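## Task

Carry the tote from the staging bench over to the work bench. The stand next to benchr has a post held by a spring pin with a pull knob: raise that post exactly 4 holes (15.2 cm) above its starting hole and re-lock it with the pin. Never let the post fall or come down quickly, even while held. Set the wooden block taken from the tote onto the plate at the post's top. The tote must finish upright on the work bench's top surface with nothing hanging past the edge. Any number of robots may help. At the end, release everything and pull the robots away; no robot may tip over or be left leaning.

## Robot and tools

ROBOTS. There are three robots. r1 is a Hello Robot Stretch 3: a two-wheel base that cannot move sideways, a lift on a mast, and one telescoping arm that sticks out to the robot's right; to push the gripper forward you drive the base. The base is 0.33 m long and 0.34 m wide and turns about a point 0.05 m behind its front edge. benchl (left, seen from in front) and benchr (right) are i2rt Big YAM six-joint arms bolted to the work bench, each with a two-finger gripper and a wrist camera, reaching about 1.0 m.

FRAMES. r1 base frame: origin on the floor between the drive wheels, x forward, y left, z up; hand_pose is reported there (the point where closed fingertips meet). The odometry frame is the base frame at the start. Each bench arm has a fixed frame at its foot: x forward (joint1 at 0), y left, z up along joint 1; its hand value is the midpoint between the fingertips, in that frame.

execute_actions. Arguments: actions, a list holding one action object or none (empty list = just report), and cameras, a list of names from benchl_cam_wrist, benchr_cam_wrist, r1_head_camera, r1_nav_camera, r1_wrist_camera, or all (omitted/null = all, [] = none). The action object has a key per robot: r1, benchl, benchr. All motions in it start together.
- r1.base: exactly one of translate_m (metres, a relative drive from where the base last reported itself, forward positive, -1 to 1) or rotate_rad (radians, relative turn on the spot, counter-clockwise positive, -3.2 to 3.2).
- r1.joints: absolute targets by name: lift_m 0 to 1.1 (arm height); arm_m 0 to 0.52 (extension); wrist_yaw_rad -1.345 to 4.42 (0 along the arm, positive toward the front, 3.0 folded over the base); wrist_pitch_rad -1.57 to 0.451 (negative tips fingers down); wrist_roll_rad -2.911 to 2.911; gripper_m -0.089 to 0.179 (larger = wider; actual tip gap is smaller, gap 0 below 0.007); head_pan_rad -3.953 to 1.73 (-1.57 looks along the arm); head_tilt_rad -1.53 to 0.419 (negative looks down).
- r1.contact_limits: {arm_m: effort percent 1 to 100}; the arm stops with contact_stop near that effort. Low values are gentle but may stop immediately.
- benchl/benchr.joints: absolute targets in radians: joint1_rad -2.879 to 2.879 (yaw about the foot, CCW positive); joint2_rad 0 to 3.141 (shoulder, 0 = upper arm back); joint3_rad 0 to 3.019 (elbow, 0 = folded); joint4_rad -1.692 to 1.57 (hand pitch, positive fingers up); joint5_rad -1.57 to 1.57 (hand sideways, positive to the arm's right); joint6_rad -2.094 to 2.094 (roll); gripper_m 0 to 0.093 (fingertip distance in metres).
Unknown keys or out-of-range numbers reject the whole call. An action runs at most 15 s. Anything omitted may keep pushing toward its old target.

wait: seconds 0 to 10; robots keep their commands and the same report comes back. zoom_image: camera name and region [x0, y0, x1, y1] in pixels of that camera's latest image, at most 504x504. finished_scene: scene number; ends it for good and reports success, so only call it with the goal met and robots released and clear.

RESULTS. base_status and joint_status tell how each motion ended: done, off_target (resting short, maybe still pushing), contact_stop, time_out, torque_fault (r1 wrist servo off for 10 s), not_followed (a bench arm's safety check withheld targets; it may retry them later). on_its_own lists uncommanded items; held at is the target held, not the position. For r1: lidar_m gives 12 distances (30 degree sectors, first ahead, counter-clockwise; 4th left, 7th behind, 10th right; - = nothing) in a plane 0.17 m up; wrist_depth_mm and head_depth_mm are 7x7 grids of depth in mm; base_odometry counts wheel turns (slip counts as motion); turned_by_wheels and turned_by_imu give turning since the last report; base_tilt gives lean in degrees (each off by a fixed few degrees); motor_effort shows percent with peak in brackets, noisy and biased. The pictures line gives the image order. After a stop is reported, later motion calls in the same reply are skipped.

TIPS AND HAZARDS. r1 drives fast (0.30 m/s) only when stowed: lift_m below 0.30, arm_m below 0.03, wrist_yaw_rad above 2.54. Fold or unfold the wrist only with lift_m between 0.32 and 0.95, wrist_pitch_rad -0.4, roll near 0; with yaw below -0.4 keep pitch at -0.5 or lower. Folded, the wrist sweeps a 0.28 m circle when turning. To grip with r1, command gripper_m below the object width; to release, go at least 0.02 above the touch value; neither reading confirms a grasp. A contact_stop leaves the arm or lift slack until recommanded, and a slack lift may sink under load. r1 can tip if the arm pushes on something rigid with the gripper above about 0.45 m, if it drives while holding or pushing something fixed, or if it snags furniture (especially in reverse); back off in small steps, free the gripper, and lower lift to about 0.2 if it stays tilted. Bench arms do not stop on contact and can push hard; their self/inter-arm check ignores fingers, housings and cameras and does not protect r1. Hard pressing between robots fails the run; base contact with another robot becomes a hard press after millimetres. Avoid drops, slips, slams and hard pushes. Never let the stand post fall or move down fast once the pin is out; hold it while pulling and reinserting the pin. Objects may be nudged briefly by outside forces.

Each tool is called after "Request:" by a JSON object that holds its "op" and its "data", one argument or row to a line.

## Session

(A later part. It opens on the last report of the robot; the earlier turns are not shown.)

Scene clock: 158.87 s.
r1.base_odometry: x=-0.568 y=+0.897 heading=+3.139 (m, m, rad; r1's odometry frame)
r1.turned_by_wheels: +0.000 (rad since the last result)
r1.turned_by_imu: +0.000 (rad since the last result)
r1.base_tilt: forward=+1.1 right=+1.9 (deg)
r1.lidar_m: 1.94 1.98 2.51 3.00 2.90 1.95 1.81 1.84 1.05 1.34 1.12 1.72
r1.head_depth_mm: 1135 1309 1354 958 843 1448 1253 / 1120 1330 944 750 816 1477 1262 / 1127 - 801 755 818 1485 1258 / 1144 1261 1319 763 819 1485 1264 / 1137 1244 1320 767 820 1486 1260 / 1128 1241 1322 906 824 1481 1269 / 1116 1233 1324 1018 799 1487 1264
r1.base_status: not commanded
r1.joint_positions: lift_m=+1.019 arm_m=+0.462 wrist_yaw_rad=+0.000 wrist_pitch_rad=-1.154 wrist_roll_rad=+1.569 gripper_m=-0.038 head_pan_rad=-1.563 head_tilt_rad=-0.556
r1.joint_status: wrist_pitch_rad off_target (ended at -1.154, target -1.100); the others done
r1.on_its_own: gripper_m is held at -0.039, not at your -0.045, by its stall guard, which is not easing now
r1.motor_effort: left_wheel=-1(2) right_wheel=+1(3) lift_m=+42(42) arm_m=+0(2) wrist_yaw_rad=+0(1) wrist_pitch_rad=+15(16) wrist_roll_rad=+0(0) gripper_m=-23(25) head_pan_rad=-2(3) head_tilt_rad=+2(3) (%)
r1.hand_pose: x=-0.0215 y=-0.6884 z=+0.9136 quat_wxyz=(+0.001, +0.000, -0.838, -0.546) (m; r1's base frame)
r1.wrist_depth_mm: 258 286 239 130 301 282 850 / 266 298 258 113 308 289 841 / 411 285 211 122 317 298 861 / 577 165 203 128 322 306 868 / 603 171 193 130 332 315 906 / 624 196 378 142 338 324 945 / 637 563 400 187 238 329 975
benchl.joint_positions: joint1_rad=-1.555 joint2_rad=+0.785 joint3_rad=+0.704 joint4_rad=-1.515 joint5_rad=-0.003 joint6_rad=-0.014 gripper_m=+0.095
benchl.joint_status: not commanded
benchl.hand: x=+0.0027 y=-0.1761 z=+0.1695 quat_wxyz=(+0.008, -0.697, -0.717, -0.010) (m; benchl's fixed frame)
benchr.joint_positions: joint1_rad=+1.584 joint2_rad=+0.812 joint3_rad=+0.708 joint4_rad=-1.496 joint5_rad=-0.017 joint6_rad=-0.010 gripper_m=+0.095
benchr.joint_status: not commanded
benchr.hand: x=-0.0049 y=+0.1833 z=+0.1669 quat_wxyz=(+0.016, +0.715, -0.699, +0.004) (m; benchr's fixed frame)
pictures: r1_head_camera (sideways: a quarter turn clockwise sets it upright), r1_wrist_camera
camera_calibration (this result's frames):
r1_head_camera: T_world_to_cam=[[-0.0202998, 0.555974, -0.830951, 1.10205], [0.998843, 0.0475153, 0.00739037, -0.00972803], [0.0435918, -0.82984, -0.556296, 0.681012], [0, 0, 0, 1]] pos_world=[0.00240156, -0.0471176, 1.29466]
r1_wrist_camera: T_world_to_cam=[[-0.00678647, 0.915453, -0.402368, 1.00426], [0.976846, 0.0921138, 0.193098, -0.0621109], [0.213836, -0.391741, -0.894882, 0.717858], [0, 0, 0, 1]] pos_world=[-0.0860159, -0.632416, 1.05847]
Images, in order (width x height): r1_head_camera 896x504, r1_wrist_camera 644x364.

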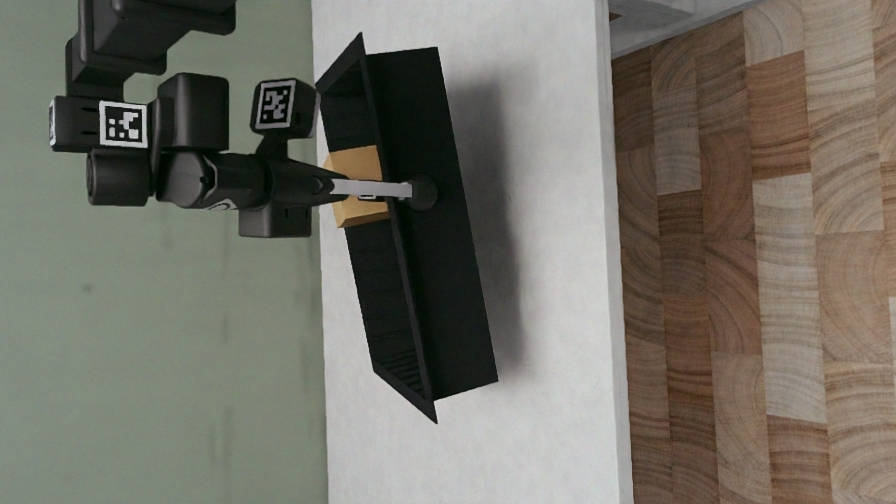

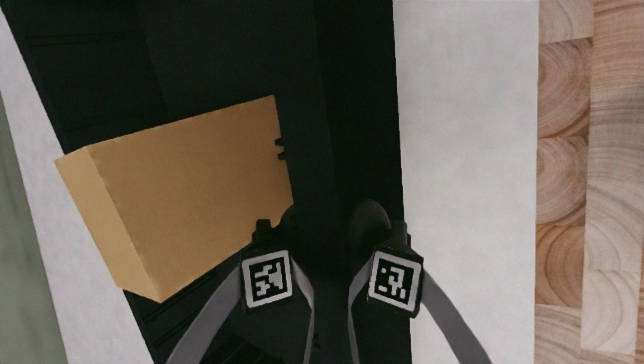

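Request:
{"op": "execute_actions", "data": {
  "actions": [
    {"r1":{"joints":{"lift_m":1.08,"arm_m":0.40,"wrist_pitch_rad":-1.1}}}
  ],
  "cameras": ["r1_head_camera","r1_wrist_camera"]
}}

Scene clock: 164.73 s.
r1.base_odometry: x=-0.568 y=+0.897 heading=+3.139 (m, m, rad; r1's odometry frame)
r1.turned_by_wheels: +0.000 (rad since the last result)
r1.turned_by_imu: +0.001 (rad since the last result)
r1.base_tilt: forward=+1.0 right=+1.9 (deg)
r1.lidar_m: 1.95 1.98 2.52 3.03 2.89 1.95 1.81 1.84 1.05 1.34 1.12 1.73
r1.head_depth_mm: 1174 1273 1261 965 839 1439 1258 / - 1258 859 903 816 1472 1249 / - - 711 904 819 1477 1261 / 1137 1238 1332 674 819 1479 1252 / 1138 1253 1320 679 819 1484 1270 / 1124 1246 1330 691 822 1475 1259 / 1122 1238 1327 1017 801 1492 1268
r1.base_status: not commanded
r1.joint_positions: lift_m=+1.079 arm_m=+0.400 wrist_yaw_rad=+0.000 wrist_pitch_rad=-1.154 wrist_roll_rad=+1.569 gripper_m=-0.038 head_pan_rad=-1.563 head_tilt_rad=-0.556
r1.joint_status: wrist_pitch_rad off_target (ended at -1.154, target -1.100); the others done
r1.on_its_own: gripper_m is held at -0.039, not at your -0.045, by its stall guard, which is not easing now
r1.motor_effort: left_wheel=-1(1) right_wheel=+1(1) lift_m=+42(45) arm_m=-2(2) wrist_yaw_rad=+0(0) wrist_pitch_rad=+15(15) wrist_roll_rad=+0(0) gripper_m=-23(23) head_pan_rad=-3(3) head_tilt_rad=+3(3) (%)
r1.hand_pose: x=-0.0215 y=-0.6266 z=+0.9736 quat_wxyz=(+0.001, +0.000, -0.838, -0.546) (m; r1's base frame)
r1.wrist_depth_mm: 256 288 240 130 351 948 858 / 267 301 260 113 361 980 881 / 467 285 210 122 371 955 917 / 675 166 201 129 378 - 922 / 678 171 194 131 393 - 935 / 686 198 375 142 404 - 982 / 706 671 399 186 236 - 994
benchl.joint_positions: joint1_rad=-1.555 joint2_rad=+0.785 joint3_rad=+0.704 joint4_rad=-1.515 joint5_rad=-0.003 joint6_rad=-0.014 gripper_m=+0.095
benchl.joint_status: not commanded
benchl.hand: x=+0.0027 y=-0.1761 z=+0.1695 quat_wxyz=(+0.008, -0.697, -0.717, -0.010) (m; benchl's fixed frame)
benchr.joint_positions: joint1_rad=+1.584 joint2_rad=+0.812 joint3_rad=+0.708 joint4_rad=-1.496 joint5_rad=-0.017 joint6_rad=-0.010 gripper_m=+0.095
benchr.joint_status: not commanded
benchr.hand: x=-0.0049 y=+0.1833 z=+0.1669 quat_wxyz=(+0.016, +0.715, -0.699, +0.004) (m; benchr's fixed frame)
pictures: r1_head_camera (sideways: a quarter turn clockwise sets it upright), r1_wrist_camera
camera_calibration (this result's frames):
r1_head_camera: T_world_to_cam=[[-0.0202997, 0.555975, -0.830951, 1.10205], [0.998843, 0.0475152, 0.00739038, -0.00972804], [0.0435917, -0.82984, -0.556296, 0.681012], [0, 0, 0, 1]] pos_world=[0.00240155, -0.0471176, 1.29466]
r1_wrist_camera: T_world_to_cam=[[-0.00678736, 0.915464, -0.402342, 0.971803], [0.976846, 0.0921094, 0.193101, -0.0793967], [0.213836, -0.391716, -0.894893, 0.795796], [0, 0, 0, 1]] pos_world=[-0.0860158, -0.570612, 1.11848]
Images, in order (width x height): r1_head_camera 896x504, r1_wrist_camera 644x364.

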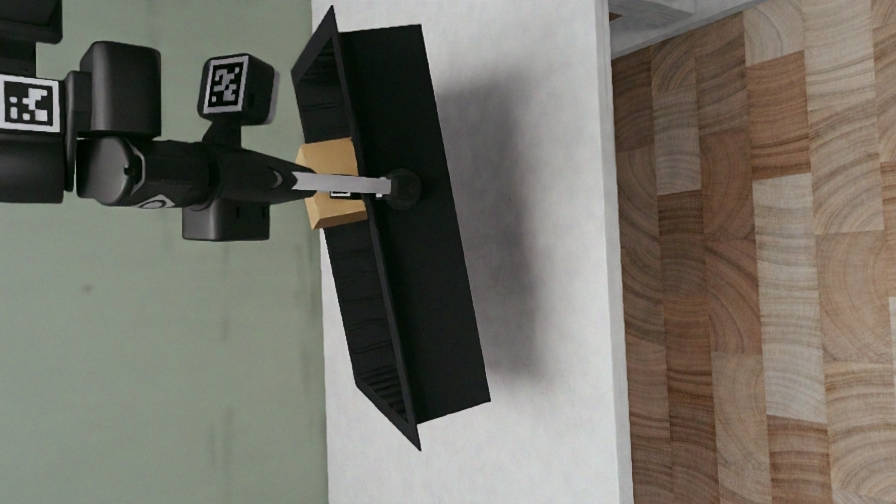

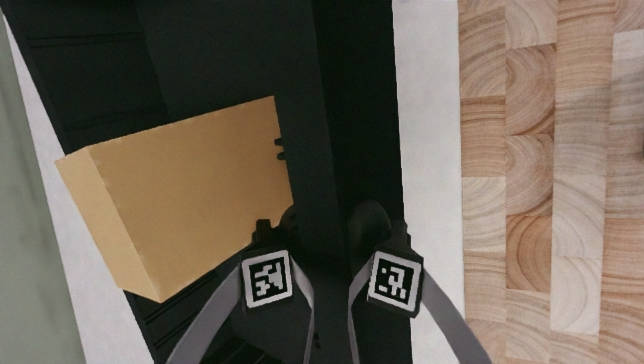

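Request:
{"op": "execute_actions", "data": {
  "actions": [
    {"r1":{"joints":{"arm_m":0.03}},"benchr":{"joints":{"joint2_rad":1.0,"joint3_rad":0.8,"joint4_rad":-0.3}}}
  ],
  "cameras": ["benchr_cam_wrist"]
}}

Request:
{"op": "execute_actions", "data": {
  "actions": [
    {"r1":{"base":{"rotate_rad":1.56}}}
  ],
  "cameras": ["r1_wrist_camera"]
}}

Request:
{"op": "execute_actions", "data": {
  "actions": [
    {"r1":{"base":{"translate_m":1.0},"joints":{"head_pan_rad":-0.2,"head_tilt_rad":-0.4}},"benchr":{"joints":{"joint2_rad":1.5,"joint3_rad":1.2,"joint4_rad":-0.4}}}
  ],
  "cameras": ["r1_wrist_camera","benchr_cam_wrist"]
}}

Request:
{"op": "execute_actions", "data": {
  "actions": [
    {"r1":{"base":{"translate_m":1.0}}}
  ],
  "cameras": ["r1_wrist_camera","r1_head_camera","r1_nav_camera"]
}}

Scene clock: 202.50 s.
r1.base_odometry: x=-0.568 y=+0.897 heading=+3.139 (m, m, rad; r1's odometry frame)
r1.turned_by_wheels: +0.000 (rad since the last result)
r1.turned_by_imu: +0.001 (rad since the last result)
r1.base_tilt: forward=+1.1 right=+2.0 (deg)
r1.lidar_m: 1.95 1.98 2.52 3.00 2.89 1.95 1.81 1.83 1.05 1.34 1.12 1.73
r1.head_depth_mm: - - - - - 341 1180 / - - - - - - 365 / 1128 1262 1352 - - - 1185 / 1129 1248 1334 1011 - 347 369 / 1134 1251 1330 1014 585 494 370 / 1131 1243 1329 1012 595 513 372 / 1121 1241 1333 1015 585 505 374
r1.base_status: not commanded
r1.joint_positions: lift_m=+1.079 arm_m=+0.030 wrist_yaw_rad=+0.000 wrist_pitch_rad=-1.155 wrist_roll_rad=+1.569 gripper_m=-0.038 head_pan_rad=-1.563 head_tilt_rad=-0.556
r1.joint_status: all done
r1.on_its_own: gripper_m is held at -0.039, not at your -0.045, by its stall guard, which is not easing now
r1.motor_effort: left_wheel=-1(2) right_wheel=+1(1) lift_m=+42(42) arm_m=-2(2) wrist_yaw_rad=+0(0) wrist_pitch_rad=+15(16) wrist_roll_rad=+0(1) gripper_m=-23(24) head_pan_rad=-2(3) head_tilt_rad=+3(3) (%)
r1.hand_pose: x=-0.0215 y=-0.2565 z=+0.9736 quat_wxyz=(+0.001, +0.001, -0.838, -0.546) (m; r1's base frame)
r1.wrist_depth_mm: 257 286 239 130 - 935 865 / 265 299 259 113 - 993 - / 469 283 211 122 - - - / 689 165 203 128 - - 945 / 711 172 194 131 - - 967 / 770 198 373 143 - - 963 / 814 677 400 186 237 - -
benchl.joint_positions: joint1_rad=-1.555 joint2_rad=+0.785 joint3_rad=+0.704 joint4_rad=-1.515 joint5_rad=-0.003 joint6_rad=-0.014 gripper_m=+0.095
benchl.joint_status: not commanded
benchl.hand: x=+0.0027 y=-0.1761 z=+0.1695 quat_wxyz=(+0.008, -0.697, -0.717, -0.010) (m; benchl's fixed frame)
benchr.joint_positions: joint1_rad=+1.584 joint2_rad=+1.005 joint3_rad=+0.762 joint4_rad=-0.325 joint5_rad=-0.017 joint6_rad=-0.010 gripper_m=+0.095
benchr.joint_status: all done
benchr.hand: x=-0.0084 y=+0.4542 z=+0.2622 quat_wxyz=(-0.334, +0.630, -0.610, -0.346) (m; benchr's fixed frame)
pictures: benchr_cam_wrist
camera_calibration (this result's frames):
benchr_cam_wrist: T_world_to_cam=[[0.999482, 0.0321895, 0.000238609, -0.0058723], [0.0299729, -0.927903, -0.371616, 0.525735], [-0.0117407, 0.37143, -0.928387, 0.200514], [0, 0, 0, 1]] pos_world=[-0.00753437, 0.413543, 0.381528]
Images, in order (width x height): benchr_cam_wrist 504x504.

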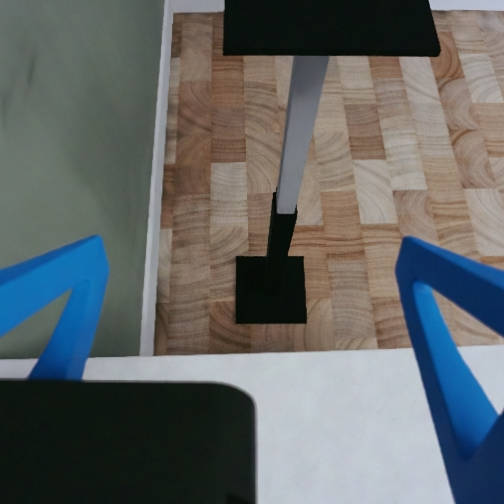

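Scene clock: 205.90 s.
r1.base_odometry: x=-0.568 y=+0.897 heading=-1.584 (m, m, rad; r1's odometry frame)
r1.turned_by_wheels: +1.560 (rad since the last result)
r1.turned_by_imu: +1.577 (rad since the last result)
r1.base_tilt: forward=+1.0 right=+1.9 (deg)
r1.lidar_m: 3.00 2.96 1.96 1.81 1.84 1.05 1.34 1.13 1.15 1.94 1.97 2.47
r1.head_depth_mm: - - - - - 340 1179 / - - - - - - 363 / 1662 1839 2066 - - - 1186 / 1669 1845 2052 2209 - 347 368 / 1670 1820 2023 2201 586 495 371 / 1662 1824 2027 2202 599 515 372 / 1647 1814 2026 2182 587 506 376
r1.base_status: done
r1.joint_positions: lift_m=+1.079 arm_m=+0.030 wrist_yaw_rad=+0.000 wrist_pitch_rad=-1.155 wrist_roll_rad=+1.569 gripper_m=-0.038 head_pan_rad=-1.563 head_tilt_rad=-0.556
r1.joint_status: not commanded
r1.on_its_own: gripper_m is held at -0.039, not at your -0.045, by its stall guard, which is not easing now
r1.motor_effort: left_wheel=-3(7) right_wheel=+3(7) lift_m=+42(42) arm_m=-2(2) wrist_yaw_rad=-1(1) wrist_pitch_rad=+15(15) wrist_roll_rad=+0(0) gripper_m=-23(23) head_pan_rad=-3(2) head_tilt_rad=+3(3) (%)
r1.hand_pose: x=-0.0215 y=-0.2565 z=+0.9736 quat_wxyz=(+0.001, +0.001, -0.838, -0.546) (m; r1's base frame)
r1.wrist_depth_mm: 257 286 240 129 984 965 881 / 268 301 259 113 - - - / - 288 210 122 - - - / - 164 202 128 - - 938 / - 171 193 130 - - 976 / - 199 378 142 - - 987 / - - 405 187 238 - -
benchl.joint_positions: joint1_rad=-1.555 joint2_rad=+0.785 joint3_rad=+0.704 joint4_rad=-1.515 joint5_rad=-0.003 joint6_rad=-0.014 gripper_m=+0.095
benchl.joint_status: not commanded
benchl.hand: x=+0.0027 y=-0.1761 z=+0.1695 quat_wxyz=(+0.008, -0.697, -0.717, -0.010) (m; benchl's fixed frame)
benchr.joint_positions: joint1_rad=+1.584 joint2_rad=+1.005 joint3_rad=+0.762 joint4_rad=-0.325 joint5_rad=-0.017 joint6_rad=-0.010 gripper_m=+0.095
benchr.joint_status: not commanded
benchr.hand: x=-0.0084 y=+0.4542 z=+0.2622 quat_wxyz=(-0.334, +0.630, -0.610, -0.346) (m; benchr's fixed frame)
pictures: r1_wrist_camera
camera_calibration (this result's frames):
r1_wrist_camera: T_world_to_cam=[[-0.00726468, 0.915575, -0.402081, 0.632777], [0.976798, 0.0925632, 0.193126, -0.113429], [0.21404, -0.391349, -0.895004, 0.940934], [0, 0, 0, 1]] pos_world=[-0.0860026, -0.200622, 1.11847]
Images, in order (width x height): r1_wrist_camera 644x364.

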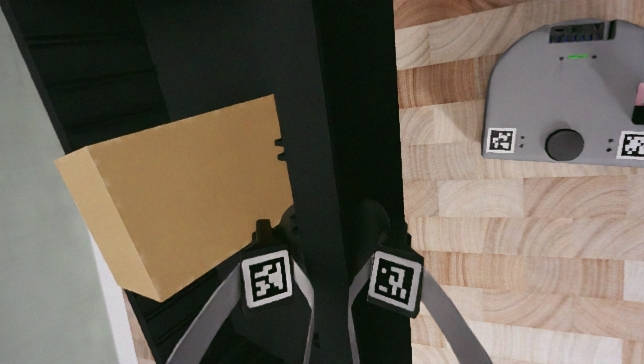

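Scene clock: 217.50 s.
r1.base_odometry: x=-0.582 y=-0.103 heading=-1.584 (m, m, rad; r1's odometry frame)
r1.turned_by_wheels: +0.000 (rad since the last result)
r1.turned_by_imu: +0.002 (rad since the last result)
r1.base_tilt: forward=+1.1 right=+2.0 (deg)
r1.lidar_m: 2.01 2.21 2.09 1.94 1.96 2.47 2.00 1.97 1.98 1.82 1.84 2.31
r1.head_depth_mm: 2365 2580 2829 2950 2131 1680 1383 / 2307 2484 2711 2890 2142 1672 1382 / 2225 2430 2608 2785 2119 1671 1380 / 2181 2357 2549 2647 2127 1665 1382 / 2124 2266 2329 2603 2132 1672 1386 / 2087 2214 2132 2582 2149 1673 1377 / 1985 2130 2005 2542 2152 1686 1375
r1.base_status: done
r1.joint_positions: lift_m=+1.079 arm_m=+0.030 wrist_yaw_rad=+0.000 wrist_pitch_rad=-1.155 wrist_roll_rad=+1.569 gripper_m=-0.038 head_pan_rad=-0.207 head_tilt_rad=-0.408
r1.joint_status: all done
r1.on_its_own: gripper_m is held at -0.039, not at your -0.045, by its stall guard, which is not easing now
r1.motor_effort: left_wheel=-3(4) right_wheel=+3(7) lift_m=+42(42) arm_m=-2(2) wrist_yaw_rad=-1(0) wrist_pitch_rad=+16(16) wrist_roll_rad=+0(0) gripper_m=-23(23) head_pan_rad=+2(31) head_tilt_rad=+4(17) (%)
r1.hand_pose: x=-0.0215 y=-0.2565 z=+0.9736 quat_wxyz=(+0.001, +0.001, -0.838, -0.546) (m; r1's base frame)
r1.wrist_depth_mm: 259 288 238 129 - 921 861 / 269 300 259 113 - 992 - / - 284 212 122 - - - / - 165 201 128 - - 962 / - 172 194 130 - - 960 / - 198 382 143 - - 984 / - - 402 187 237 - -
benchl.joint_positions: joint1_rad=-1.555 joint2_rad=+0.785 joint3_rad=+0.704 joint4_rad=-1.515 joint5_rad=-0.003 joint6_rad=-0.014 gripper_m=+0.095
benchl.joint_status: not commanded
benchl.hand: x=+0.0027 y=-0.1761 z=+0.1695 quat_wxyz=(+0.008, -0.697, -0.717, -0.010) (m; benchl's fixed frame)
benchr.joint_positions: joint1_rad=+1.584 joint2_rad=+1.503 joint3_rad=+1.156 joint4_rad=-0.385 joint5_rad=-0.017 joint6_rad=-0.010 gripper_m=+0.095
benchr.joint_status: all done
benchr.hand: x=-0.0104 y=+0.6059 z=+0.2185 quat_wxyz=(-0.282, +0.656, -0.636, -0.294) (m; benchr's fixed frame)
pictures: benchr_cam_wrist, r1_wrist_camera
camera_calibration (this result's frames):
benchr_cam_wrist: T_world_to_cam=[[0.999485, 0.0319719, -0.00288577, -0.00794588], [0.0306037, -0.976123, -0.21505, 0.645275], [-0.00969242, 0.214851, -0.976599, 0.209024], [0, 0, 0, 1]] pos_world=[-0.00978006, 0.585213, 0.342876]
r1_wrist_camera: T_world_to_cam=[[-0.00726522, 0.915575, -0.402081, 0.632777], [0.976798, 0.0925637, 0.193126, -0.113429], [0.21404, -0.391349, -0.895005, 0.940934], [0, 0, 0, 1]] pos_world=[-0.0860026, -0.200622, 1.11847]
Images, in order (width x height): benchr_cam_wrist 504x504, r1_wrist_camera 644x364.

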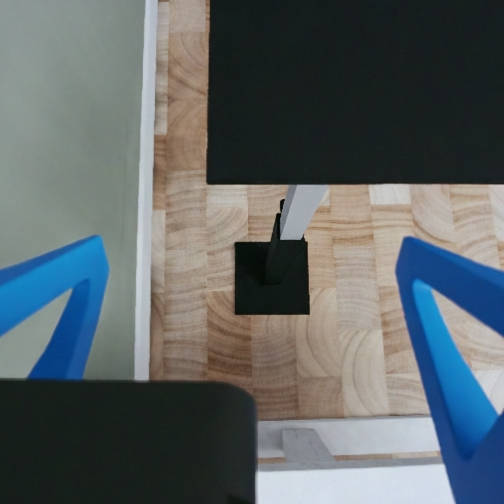

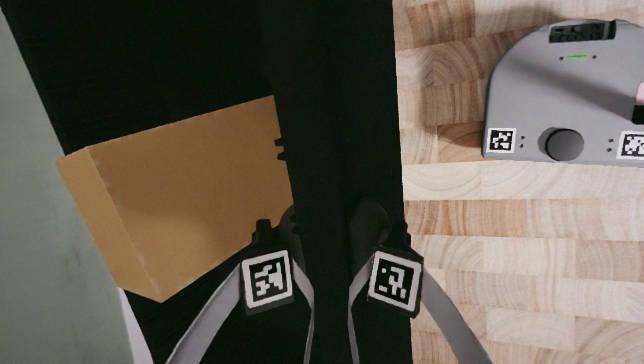

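Scene clock: 229.10 s.
r1.base_odometry: x=-0.595 y=-1.103 heading=-1.585 (m, m, rad; r1's odometry frame)
r1.turned_by_wheels: +0.000 (rad since the last result)
r1.turned_by_imu: +0.002 (rad since the last result)
r1.base_tilt: forward=+1.1 right=+1.9 (deg)
r1.lidar_m: 1.02 1.46 1.48 2.06 2.09 2.62 2.99 2.79 1.83 1.70 1.72 1.21
r1.head_depth_mm: 1388 1519 1646 1815 1987 1665 1375 / 1352 1459 1553 1736 1901 1664 1375 / 1316 1422 1521 1678 1819 1600 1383 / 1274 1349 1481 1613 954 1612 1377 / 1241 1310 1446 1321 960 1437 1352 / 1210 1272 1402 1323 955 1571 1390 / 1177 1255 1355 1317 955 1541 1387
r1.base_status: done
r1.joint_positions: lift_m=+1.079 arm_m=+0.030 wrist_yaw_rad=+0.000 wrist_pitch_rad=-1.155 wrist_roll_rad=+1.569 gripper_m=-0.038 head_pan_rad=-0.207 head_tilt_rad=-0.408
r1.joint_status: not commanded
r1.on_its_own: gripper_m is held at -0.039, not at your -0.045, by its stall guard, which is not easing now
r1.motor_effort: left_wheel=-3(6) right_wheel=+3(8) lift_m=+42(42) arm_m=-2(2) wrist_yaw_rad=+0(0) wrist_pitch_rad=+15(15) wrist_roll_rad=+0(0) gripper_m=-23(24) head_pan_rad=+2(2) head_tilt_rad=+4(4) (%)
r1.hand_pose: x=-0.0215 y=-0.2565 z=+0.9736 quat_wxyz=(+0.001, +0.001, -0.838, -0.546) (m; r1's base frame)
r1.wrist_depth_mm: 259 287 238 129 - 966 865 / 271 300 259 113 - - - / - 286 212 123 - - - / - 164 202 129 - - 943 / - 172 193 131 - - 954 / - 199 375 143 - - 975 / - - 400 187 237 - 996
benchl.joint_positions: joint1_rad=-1.555 joint2_rad=+0.785 joint3_rad=+0.704 joint4_rad=-1.515 joint5_rad=-0.003 joint6_rad=-0.014 gripper_m=+0.095
benchl.joint_status: not commanded
benchl.hand: x=+0.0027 y=-0.1761 z=+0.1695 quat_wxyz=(+0.008, -0.697, -0.717, -0.010) (m; benchl's fixed frame)
benchr.joint_positions: joint1_rad=+1.584 joint2_rad=+1.503 joint3_rad=+1.156 joint4_rad=-0.385 joint5_rad=-0.017 joint6_rad=-0.010 gripper_m=+0.095
benchr.joint_status: not commanded
benchr.hand: x=-0.0104 y=+0.6059 z=+0.2185 quat_wxyz=(-0.282, +0.656, -0.636, -0.294) (m; benchr's fixed frame)
pictures: r1_head_camera (sideways: a quarter turn clockwise sets it upright), r1_nav_camera (sideways: a quarter turn counterclockwise sets it upright), r1_wrist_camera
camera_calibration (this result's frames):
r1_head_camera: T_world_to_cam=[[-0.422097, 0.0723528, -0.903659, 1.19932], [0.165915, 0.986139, 0.00145792, 0.0030754], [0.891238, -0.149315, -0.428251, 0.509236], [0, 0, 0, 1]] pos_world=[0.0518703, -0.0137703, 1.30185]
r1_nav_camera: T_world_to_cam=[[0.386298, -0.0683603, 0.919837, -1.15783], [-0.226349, -0.973782, 0.022689, 0.025056], [0.89417, -0.216969, -0.391644, 0.464104], [0, 0, 0, 1]] pos_world=[0.037951, 0.0459457, 1.24621]
r1_wrist_camera: T_world_to_cam=[[-0.00726519, 0.915575, -0.402081, 0.632777], [0.976798, 0.0925637, 0.193126, -0.113429], [0.21404, -0.391349, -0.895005, 0.940934], [0, 0, 0, 1]] pos_world=[-0.0860026, -0.200622, 1.11847]
Images, in order (width x height): r1_head_camera 896x504, r1_nav_camera 672x504, r1_wrist_camera 644x364.

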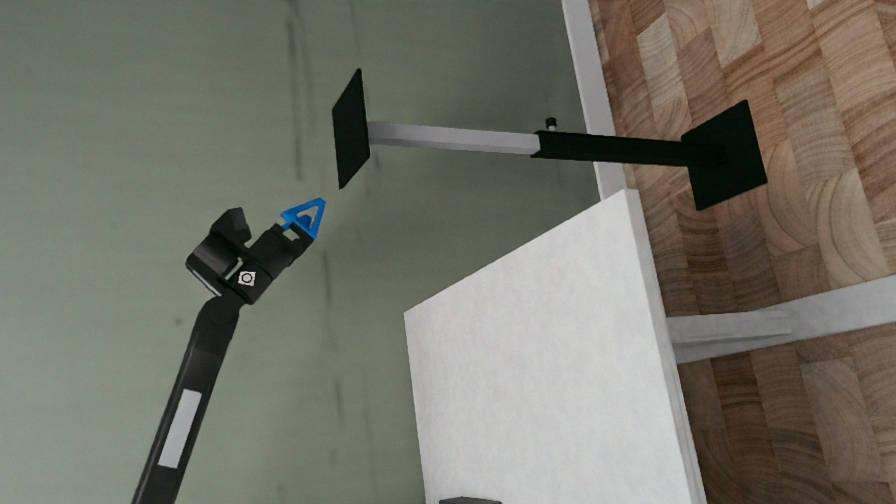

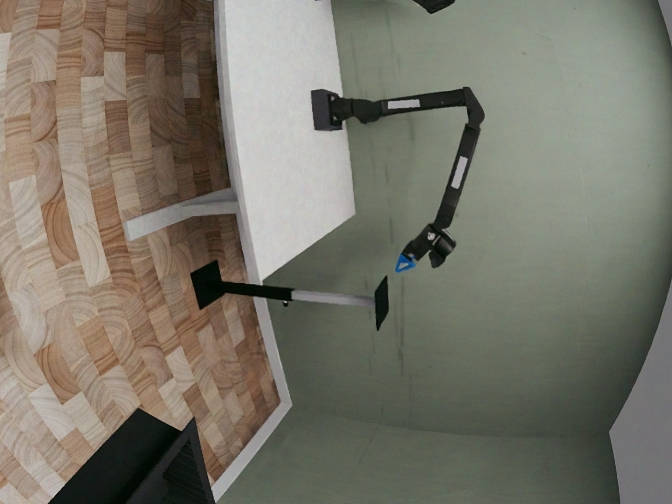

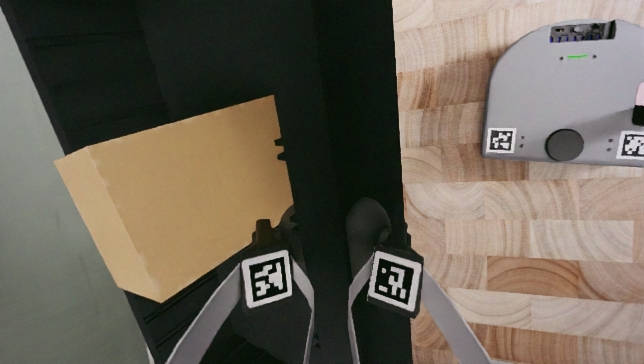

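Request:
{"op": "execute_actions", "data": {
  "actions": [
    {"r1":{"base":{"translate_m":0.2}}}
  ],
  "cameras": []
}}

Request:
{"op": "execute_actions", "data": {
  "actions": [
    {"r1":{"base":{"rotate_rad":1.55},"joints":{"head_pan_rad":-1.3,"head_tilt_rad":-0.6}}}
  ],
  "cameras": []
}}

Request:
{"op": "execute_actions", "data": {
  "actions": [
    {"r1":{"base":{"translate_m":0.4},"joints":{"arm_m":0.3}}}
  ],
  "cameras": ["r1_wrist_camera","r1_head_camera","r1_nav_camera"]
}}

Scene clock: 245.30 s.
r1.base_odometry: x=-0.598 y=-1.303 heading=-1.585 (m, m, rad; r1's odometry frame)
r1.turned_by_wheels: +0.000 (rad since the last result)
r1.turned_by_imu: +0.001 (rad since the last result)
r1.base_tilt: forward=+1.1 right=+2.0 (deg)
r1.lidar_m: 0.82 1.26 1.37 2.09 2.11 2.65 3.12 2.75 1.81 1.67 1.69 1.02
r1.head_depth_mm: 1199 1298 1426 1566 1751 1668 1385 / 1167 1260 1355 1112 1613 1527 1371 / 1126 1219 1299 1450 1609 770 1337 / 1096 1162 1268 1409 953 747 1316 / 1069 1115 1254 1301 954 753 1192 / 1040 1092 1212 1262 954 749 668 / 1011 1061 1174 1232 954 749 650
r1.base_status: done
r1.joint_positions: lift_m=+1.079 arm_m=+0.030 wrist_yaw_rad=+0.000 wrist_pitch_rad=-1.155 wrist_roll_rad=+1.569 gripper_m=-0.038 head_pan_rad=-0.207 head_tilt_rad=-0.408
r1.joint_status: not commanded
r1.on_its_own: gripper_m is held at -0.039, not at your -0.045, by its stall guard, which is not easing now
r1.motor_effort: left_wheel=-4(4) right_wheel=+3(8) lift_m=+42(43) arm_m=-2(2) wrist_yaw_rad=-1(0) wrist_pitch_rad=+16(15) wrist_roll_rad=+0(0) gripper_m=-23(23) head_pan_rad=+2(1) head_tilt_rad=+4(4) (%)
r1.hand_pose: x=-0.0215 y=-0.2565 z=+0.9736 quat_wxyz=(+0.001, +0.001, -0.838, -0.546) (m; r1's base frame)
r1.wrist_depth_mm: 258 286 239 130 996 977 855 / 270 299 260 113 - - - / - 286 210 122 - - - / - 165 202 128 - - 916 / - 172 194 130 - - 982 / - 197 380 143 - - 972 / - - 397 186 238 - -
benchl.joint_positions: joint1_rad=-1.555 joint2_rad=+0.785 joint3_rad=+0.704 joint4_rad=-1.515 joint5_rad=-0.003 joint6_rad=-0.014 gripper_m=+0.095
benchl.joint_status: not commanded
benchl.hand: x=+0.0027 y=-0.1761 z=+0.1695 quat_wxyz=(+0.008, -0.697, -0.717, -0.010) (m; benchl's fixed frame)
benchr.joint_positions: joint1_rad=+1.584 joint2_rad=+1.503 joint3_rad=+1.156 joint4_rad=-0.385 joint5_rad=-0.017 joint6_rad=-0.010 gripper_m=+0.095
benchr.joint_status: not commanded
benchr.hand: x=-0.0104 y=+0.6059 z=+0.2185 quat_wxyz=(-0.282, +0.656, -0.636, -0.294) (m; benchr's fixed frame)
pictures: none
No camera images: the call's "cameras" was empty. Leave "cameras" out to get every camera's image.

Scene clock: 248.73 s.
r1.base_odometry: x=-0.598 y=-1.303 heading=-0.035 (m, m, rad; r1's odometry frame)
r1.turned_by_wheels: +1.550 (rad since the last result)
r1.turned_by_imu: +1.567 (rad since the last result)
r1.base_tilt: forward=+1.0 right=+1.9 (deg)
r1.lidar_m: 2.08 2.10 2.59 3.19 2.84 1.83 1.67 1.69 1.02 0.82 1.26 1.38
r1.head_depth_mm: 986 1139 1210 949 - - 1163 / 1047 1155 1238 952 576 346 370 / 1058 1181 1254 955 588 366 1169 / 1030 936 1029 955 608 376 1166 / 1088 1223 1283 962 566 392 1192 / 1107 1239 1288 963 746 410 1217 / 1129 1267 1290 961 792 1395 1239
r1.base_status: done
r1.joint_positions: lift_m=+1.079 arm_m=+0.030 wrist_yaw_rad=+0.000 wrist_pitch_rad=-1.155 wrist_roll_rad=+1.569 gripper_m=-0.038 head_pan_rad=-1.293 head_tilt_rad=-0.592
r1.joint_status: all done
r1.on_its_own: gripper_m is held at -0.039, not at your -0.045, by its stall guard, which is not easing now
r1.motor_effort: left_wheel=-3(8) right_wheel=+4(7) lift_m=+42(42) arm_m=-2(2) wrist_yaw_rad=-1(0) wrist_pitch_rad=+15(16) wrist_roll_rad=+0(0) gripper_m=-23(23) head_pan_rad=-3(31) head_tilt_rad=-4(19) (%)
r1.hand_pose: x=-0.0215 y=-0.2565 z=+0.9736 quat_wxyz=(+0.001, +0.001, -0.838, -0.546) (m; r1's base frame)
r1.wrist_depth_mm: 259 284 237 129 - 960 868 / 269 298 259 112 - 991 - / 465 287 211 121 - - - / 681 165 202 128 - - 930 / 715 171 194 130 - - 971 / 747 199 381 143 - - 989 / 691 673 404 187 239 - 984
benchl.joint_positions: joint1_rad=-1.555 joint2_rad=+0.785 joint3_rad=+0.704 joint4_rad=-1.515 joint5_rad=-0.003 joint6_rad=-0.014 gripper_m=+0.095
benchl.joint_status: not commanded
benchl.hand: x=+0.0027 y=-0.1761 z=+0.1695 quat_wxyz=(+0.008, -0.697, -0.717, -0.010) (m; benchl's fixed frame)
benchr.joint_positions: joint1_rad=+1.584 joint2_rad=+1.503 joint3_rad=+1.156 joint4_rad=-0.385 joint5_rad=-0.017 joint6_rad=-0.010 gripper_m=+0.095
benchr.joint_status: not commanded
benchr.hand: x=-0.0104 y=+0.6059 z=+0.2185 quat_wxyz=(-0.282, +0.656, -0.636, -0.294) (m; benchr's fixed frame)
pictures: none
No camera images: the call's "cameras" was empty. Leave "cameras" out to get every camera's image.

Scene clock: 254.33 s.
r1.base_odometry: x=-0.198 y=-1.317 heading=-0.035 (m, m, rad; r1's odometry frame)
r1.turned_by_wheels: +0.000 (rad since the last result)
r1.turned_by_imu: +0.000 (rad since the last result)
r1.base_tilt: forward=+1.1 right=+1.9 (deg)
r1.lidar_m: 1.69 1.71 2.10 3.17 3.51 2.26 2.07 2.03 0.90 1.19 1.20 1.04
r1.head_depth_mm: 978 1071 905 557 761 666 1230 / 993 1098 1189 577 759 668 1236 / 1014 1117 1211 598 764 683 1234 / 1009 1140 1221 616 763 689 1234 / 807 1161 1233 958 764 1348 1237 / 1059 914 1003 959 768 1346 1246 / 1072 1178 1127 964 768 1377 1242
r1.base_status: done
r1.joint_positions: lift_m=+1.079 arm_m=+0.300 wrist_yaw_rad=+0.000 wrist_pitch_rad=-1.155 wrist_roll_rad=+1.569 gripper_m=-0.038 head_pan_rad=-1.293 head_tilt_rad=-0.593
r1.joint_status: all done
r1.on_its_own: gripper_m is held at -0.039, not at your -0.045, by its stall guard, which is not easing now
r1.motor_effort: left_wheel=-2(4) right_wheel=+3(9) lift_m=+42(42) arm_m=+3(3) wrist_yaw_rad=+0(0) wrist_pitch_rad=+15(15) wrist_roll_rad=+0(0) gripper_m=-23(23) head_pan_rad=-3(4) head_tilt_rad=-3(3) (%)
r1.hand_pose: x=-0.0215 y=-0.5259 z=+0.9736 quat_wxyz=(+0.001, +0.000, -0.838, -0.546) (m; r1's base frame)
r1.wrist_depth_mm: 254 286 238 129 354 914 881 / 268 298 260 113 367 923 908 / 322 284 210 122 377 365 934 / 627 165 202 128 377 369 943 / 663 171 194 130 398 380 953 / 666 198 377 142 405 396 982 / 652 662 403 187 236 398 -
benchl.joint_positions: joint1_rad=-1.555 joint2_rad=+0.785 joint3_rad=+0.704 joint4_rad=-1.515 joint5_rad=-0.003 joint6_rad=-0.014 gripper_m=+0.095
benchl.joint_status: not commanded
benchl.hand: x=+0.0027 y=-0.1761 z=+0.1695 quat_wxyz=(+0.008, -0.697, -0.717, -0.010) (m; benchl's fixed frame)
benchr.joint_positions: joint1_rad=+1.584 joint2_rad=+1.503 joint3_rad=+1.156 joint4_rad=-0.385 joint5_rad=-0.017 joint6_rad=-0.010 gripper_m=+0.095
benchr.joint_status: not commanded
benchr.hand: x=-0.0104 y=+0.6059 z=+0.2185 quat_wxyz=(-0.282, +0.656, -0.636, -0.294) (m; benchr's fixed frame)
pictures: r1_head_camera (sideways: a quarter turn clockwise sets it upright), r1_nav_camera (sideways: a quarter turn counterclockwise sets it upright), r1_wrist_camera
camera_calibration (this result's frames):
r1_head_camera: T_world_to_cam=[[-0.176159, 0.559407, -0.809958, 1.07563], [0.950046, 0.311985, 0.00884843, -0.0113282], [0.257644, -0.767939, -0.586421, 0.718899], [0, 0, 0, 1]] pos_world=[0.0150242, -0.0461099, 1.29289]
r1_nav_camera: T_world_to_cam=[[0.163983, -0.529308, 0.832432, -1.04247], [-0.965785, -0.258017, 0.0261908, 0.0250136], [0.200918, -0.808245, -0.553508, 0.678949], [0, 0, 0, 1]] pos_world=[0.0586917, 0.00342379, 1.24293]
r1_wrist_camera: T_world_to_cam=[[-0.00688665, 0.915695, -0.401816, 0.879266], [0.976836, 0.0921035, 0.193152, -0.0887182], [0.213877, -0.391178, -0.895118, 0.835675], [0, 0, 0, 1]] pos_world=[-0.0860132, -0.47007, 1.11847]
Images, in order (width x height): r1_head_camera 896x504, r1_nav_camera 672x504, r1_wrist_camera 644x364.

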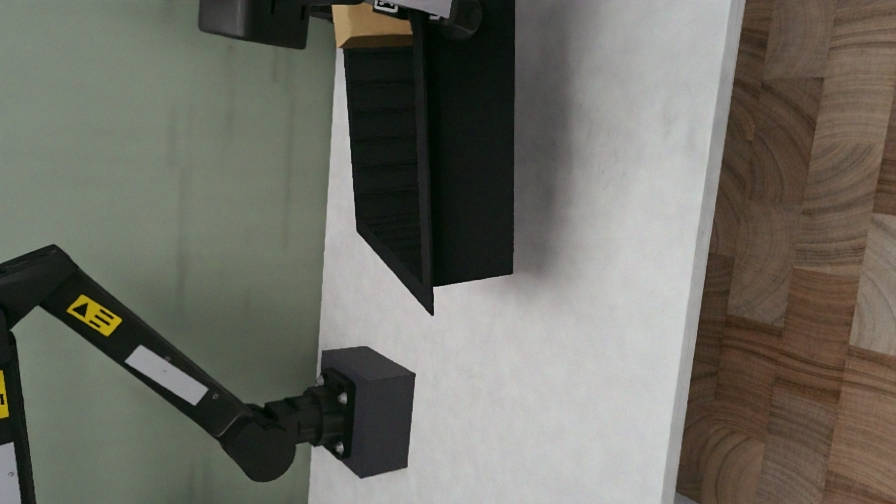

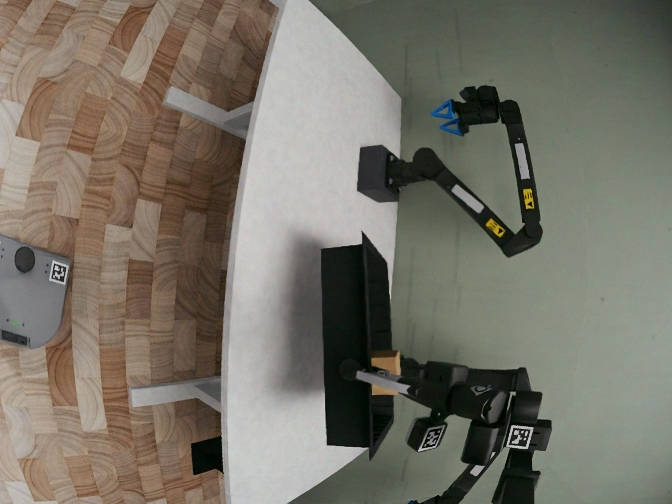

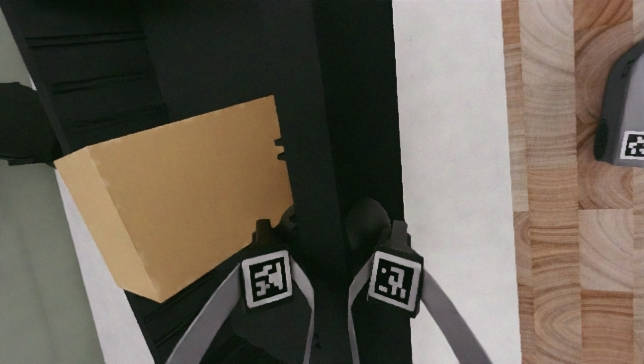

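Request:
{"op": "execute_actions", "data": {
  "actions": [
    {"r1":{"joints":{"arm_m":0.34,"lift_m":0.97,"head_pan_rad":-1.6}}}
  ],
  "cameras": []
}}

Request:
{"op": "execute_actions", "data": {
  "actions": [
    {"r1":{"joints":{"wrist_pitch_rad":-1.4,"lift_m":0.93}}}
  ],
  "cameras": ["r1_head_camera"]
}}

Request:
{"op": "execute_actions", "data": {
  "actions": [
    {"r1":{"joints":{"lift_m":0.88}}}
  ],
  "cameras": ["r1_head_camera","r1_wrist_camera"]
}}

Scene clock: 267.13 s.
r1.base_odometry: x=-0.198 y=-1.317 heading=-0.035 (m, m, rad; r1's odometry frame)
r1.turned_by_wheels: +0.000 (rad since the last result)
r1.turned_by_imu: +0.001 (rad since the last result)
r1.base_tilt: forward=+1.1 right=+1.9 (deg)
r1.lidar_m: 1.69 1.71 2.11 3.16 3.52 2.26 2.07 2.02 0.90 1.19 1.20 1.04
r1.head_depth_mm: 1059 - 1211 884 761 1330 1226 / 1043 - - 671 739 1338 1230 / 796 - - 719 743 1337 1234 / 1018 1130 1224 810 724 683 1241 / 1008 1115 1203 884 707 688 1245 / 995 1095 1193 871 708 671 1242 / 986 1084 1180 964 771 656 1243
r1.base_status: not commanded
r1.joint_positions: lift_m=+0.970 arm_m=+0.340 wrist_yaw_rad=+0.000 wrist_pitch_rad=-1.153 wrist_roll_rad=+1.569 gripper_m=-0.038 head_pan_rad=-1.593 head_tilt_rad=-0.593
r1.joint_status: all done
r1.on_its_own: gripper_m is held at -0.039, not at your -0.045, by its stall guard, which is not easing now
r1.motor_effort: left_wheel=-3(3) right_wheel=+3(4) lift_m=+16(38) arm_m=+3(3) wrist_yaw_rad=+0(0) wrist_pitch_rad=+15(16) wrist_roll_rad=+0(0) gripper_m=-22(22) head_pan_rad=-2(18) head_tilt_rad=-3(3) (%)
r1.hand_pose: x=-0.0215 y=-0.5664 z=+0.8650 quat_wxyz=(+0.001, +0.000, -0.838, -0.545) (m; r1's base frame)
r1.wrist_depth_mm: 259 280 233 109 260 238 738 / 260 294 251 116 261 244 762 / 268 285 215 121 270 251 778 / 180 163 205 129 277 258 808 / 517 164 195 130 286 264 843 / 539 170 355 141 290 273 846 / 574 344 374 184 241 279 887
benchl.joint_positions: joint1_rad=-1.555 joint2_rad=+0.785 joint3_rad=+0.704 joint4_rad=-1.515 joint5_rad=-0.003 joint6_rad=-0.014 gripper_m=+0.095
benchl.joint_status: not commanded
benchl.hand: x=+0.0027 y=-0.1761 z=+0.1695 quat_wxyz=(+0.008, -0.697, -0.717, -0.010) (m; benchl's fixed frame)
benchr.joint_positions: joint1_rad=+1.584 joint2_rad=+1.503 joint3_rad=+1.156 joint4_rad=-0.385 joint5_rad=-0.017 joint6_rad=-0.010 gripper_m=+0.095
benchr.joint_status: not commanded
benchr.hand: x=-0.0104 y=+0.6059 z=+0.2185 quat_wxyz=(-0.282, +0.656, -0.636, -0.294) (m; benchr's fixed frame)
pictures: none
No camera images: the call's "cameras" was empty. Leave "cameras" out to get every camera's image.

Scene clock: 268.30 s.
r1.base_odometry: x=-0.198 y=-1.317 heading=-0.035 (m, m, rad; r1's odometry frame)
r1.turned_by_wheels: +0.000 (rad since the last result)
r1.turned_by_imu: +0.000 (rad since the last result)
r1.base_tilt: forward=+1.1 right=+2.0 (deg)
r1.lidar_m: 1.69 1.71 2.11 3.17 3.53 2.26 2.06 2.03 0.90 1.19 1.20 1.04
r1.head_depth_mm: 1059 1169 - 953 720 1340 1223 / 1045 1137 - 862 700 1338 1232 / 796 854 - 856 687 1343 1233 / 1020 1127 1218 863 687 686 1238 / 1005 1114 1200 879 689 685 1237 / 998 1099 1184 865 685 672 1242 / 984 1087 1177 972 727 658 1240
r1.base_status: not commanded
r1.joint_positions: lift_m=+0.931 arm_m=+0.340 wrist_yaw_rad=-0.002 wrist_pitch_rad=-1.400 wrist_roll_rad=+1.573 gripper_m=-0.038 head_pan_rad=-1.593 head_tilt_rad=-0.593
r1.joint_status: all done
r1.on_its_own: gripper_m is held at -0.039, not at your -0.045, by its stall guard, which is not easing now
r1.motor_effort: left_wheel=-3(5) right_wheel=+4(5) lift_m=+14(15) arm_m=+2(3) wrist_yaw_rad=+2(2) wrist_pitch_rad=-1(16) wrist_roll_rad=-2(2) gripper_m=-19(22) head_pan_rad=-2(4) head_tilt_rad=-3(3) (%)
r1.hand_pose: x=-0.0216 y=-0.5044 z=+0.8126 quat_wxyz=(-0.001, -0.002, -0.765, -0.644) (m; r1's base frame)
r1.wrist_depth_mm: 258 238 221 122 225 842 819 / 265 248 227 126 229 885 - / 143 185 231 130 237 941 - / 132 162 232 135 244 947 883 / 132 155 209 138 249 962 926 / 136 150 269 144 256 - 970 / 272 302 273 152 272 - 975
benchl.joint_positions: joint1_rad=-1.555 joint2_rad=+0.785 joint3_rad=+0.704 joint4_rad=-1.515 joint5_rad=-0.003 joint6_rad=-0.014 gripper_m=+0.095
benchl.joint_status: not commanded
benchl.hand: x=+0.0027 y=-0.1761 z=+0.1695 quat_wxyz=(+0.008, -0.697, -0.717, -0.010) (m; benchl's fixed frame)
benchr.joint_positions: joint1_rad=+1.584 joint2_rad=+1.503 joint3_rad=+1.156 joint4_rad=-0.385 joint5_rad=-0.017 joint6_rad=-0.010 gripper_m=+0.095
benchr.joint_status: not commanded
benchr.hand: x=-0.0104 y=+0.6059 z=+0.2185 quat_wxyz=(-0.282, +0.656, -0.636, -0.294) (m; benchr's fixed frame)
pictures: r1_head_camera (sideways: a quarter turn clockwise sets it upright)
camera_calibration (this result's frames):
r1_head_camera: T_world_to_cam=[[-0.00306152, 0.586605, -0.809867, 1.07445], [0.999809, 0.0174426, 0.00885454, -0.0116397], [0.0193203, -0.809685, -0.586546, 0.720516], [0, 0, 0, 1]] pos_world=[0.00100635, -0.0466871, 1.29288]
Images, in order (width x height): r1_head_camera 896x504.

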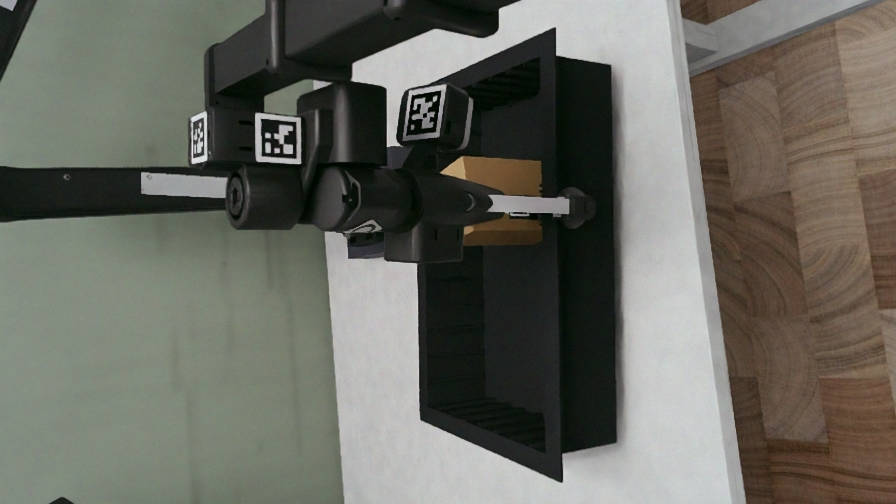

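Scene clock: 269.67 s.
r1.base_odometry: x=-0.198 y=-1.317 heading=-0.035 (m, m, rad; r1's odometry frame)
r1.turned_by_wheels: +0.000 (rad since the last result)
r1.turned_by_imu: +0.000 (rad since the last result)
r1.base_tilt: forward=+1.0 right=+1.9 (deg)
r1.lidar_m: 1.69 1.70 2.10 3.17 3.52 2.26 2.07 2.04 0.90 1.19 1.20 1.04
r1.head_depth_mm: 1060 1177 1278 - 703 1332 1223 / 1044 1161 - 845 700 1335 1232 / 797 882 - - 704 1344 1232 / 1020 1134 1219 892 704 687 1232 / 1016 1115 1202 887 706 685 1232 / 994 1103 1185 867 707 672 1243 / 982 1086 1182 969 728 673 1245
r1.base_status: not commanded
r1.joint_positions: lift_m=+0.896 arm_m=+0.340 wrist_yaw_rad=+0.001 wrist_pitch_rad=-1.411 wrist_roll_rad=+1.572 gripper_m=-0.038 head_pan_rad=-1.593 head_tilt_rad=-0.593
r1.joint_status: lift_m contact_stop (moved -0.034 of -0.051)
r1.on_its_own: gripper_m is held at -0.039, not at your -0.045, by its stall guard, which is not easing now; lift_m is slack since a contact_stop, until your next command for it (your +0.880 is given up)
r1.motor_effort: left_wheel=-2(3) right_wheel=+1(3) lift_m=+25(29) arm_m=+2(2) wrist_yaw_rad=-1(1) wrist_pitch_rad=+4(4) wrist_roll_rad=-1(2) gripper_m=-20(20) head_pan_rad=-3(2) head_tilt_rad=-3(4) (%)
r1.hand_pose: x=-0.0215 y=-0.5014 z=+0.7782 quat_wxyz=(+0.000, +0.000, -0.761, -0.649) (m; r1's base frame)
r1.wrist_depth_mm: 222 214 205 117 192 838 - / 230 221 212 121 199 868 - / 232 189 219 125 205 870 - / 131 165 222 129 211 920 871 / 126 157 226 132 218 921 899 / 121 149 248 137 222 965 922 / 119 265 252 143 236 - 942
benchl.joint_positions: joint1_rad=-1.555 joint2_rad=+0.785 joint3_rad=+0.704 joint4_rad=-1.515 joint5_rad=-0.003 joint6_rad=-0.014 gripper_m=+0.095
benchl.joint_status: not commanded
benchl.hand: x=+0.0027 y=-0.1761 z=+0.1695 quat_wxyz=(+0.008, -0.697, -0.717, -0.010) (m; benchl's fixed frame)
benchr.joint_positions: joint1_rad=+1.584 joint2_rad=+1.503 joint3_rad=+1.156 joint4_rad=-0.385 joint5_rad=-0.017 joint6_rad=-0.010 gripper_m=+0.095
benchr.joint_status: not commanded
benchr.hand: x=-0.0104 y=+0.6059 z=+0.2185 quat_wxyz=(-0.282, +0.656, -0.636, -0.294) (m; benchr's fixed frame)
pictures: r1_head_camera (sideways: a quarter turn clockwise sets it upright), r1_wrist_camera
camera_calibration (this result's frames):
r1_head_camera: T_world_to_cam=[[-0.00297812, 0.586929, -0.809633, 1.07415], [0.999811, 0.0173092, 0.00887032, -0.0116603], [0.0192203, -0.809454, -0.586869, 0.720936], [0, 0, 0, 1]] pos_world=[0.00100036, -0.0466828, 1.29287]
r1_wrist_camera: T_world_to_cam=[[-0.00436675, 0.98763, -0.156739, 0.623748], [0.976835, 0.0377478, 0.210638, -0.0940933], [0.21395, -0.152188, -0.964917, 0.844476], [0, 0, 0, 1]] pos_world=[-0.0860378, -0.483962, 0.932434]
Images, in order (width x height): r1_head_camera 896x504, r1_wrist_camera 644x364.

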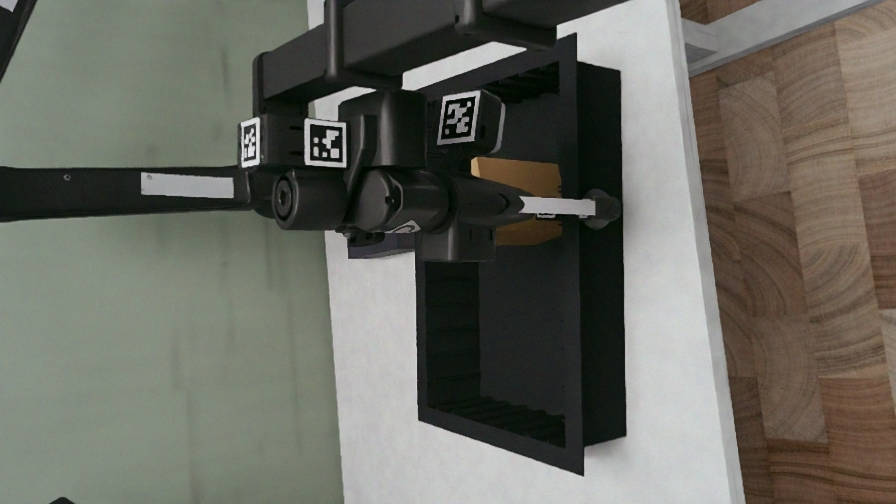

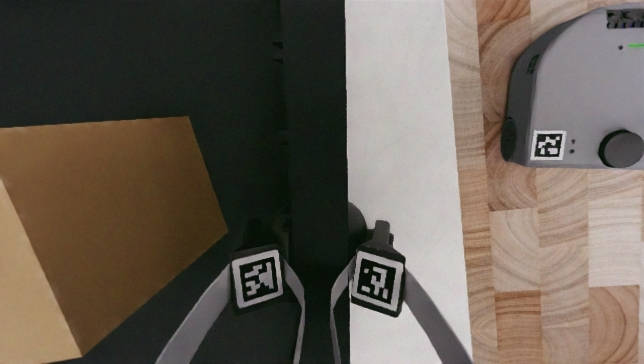

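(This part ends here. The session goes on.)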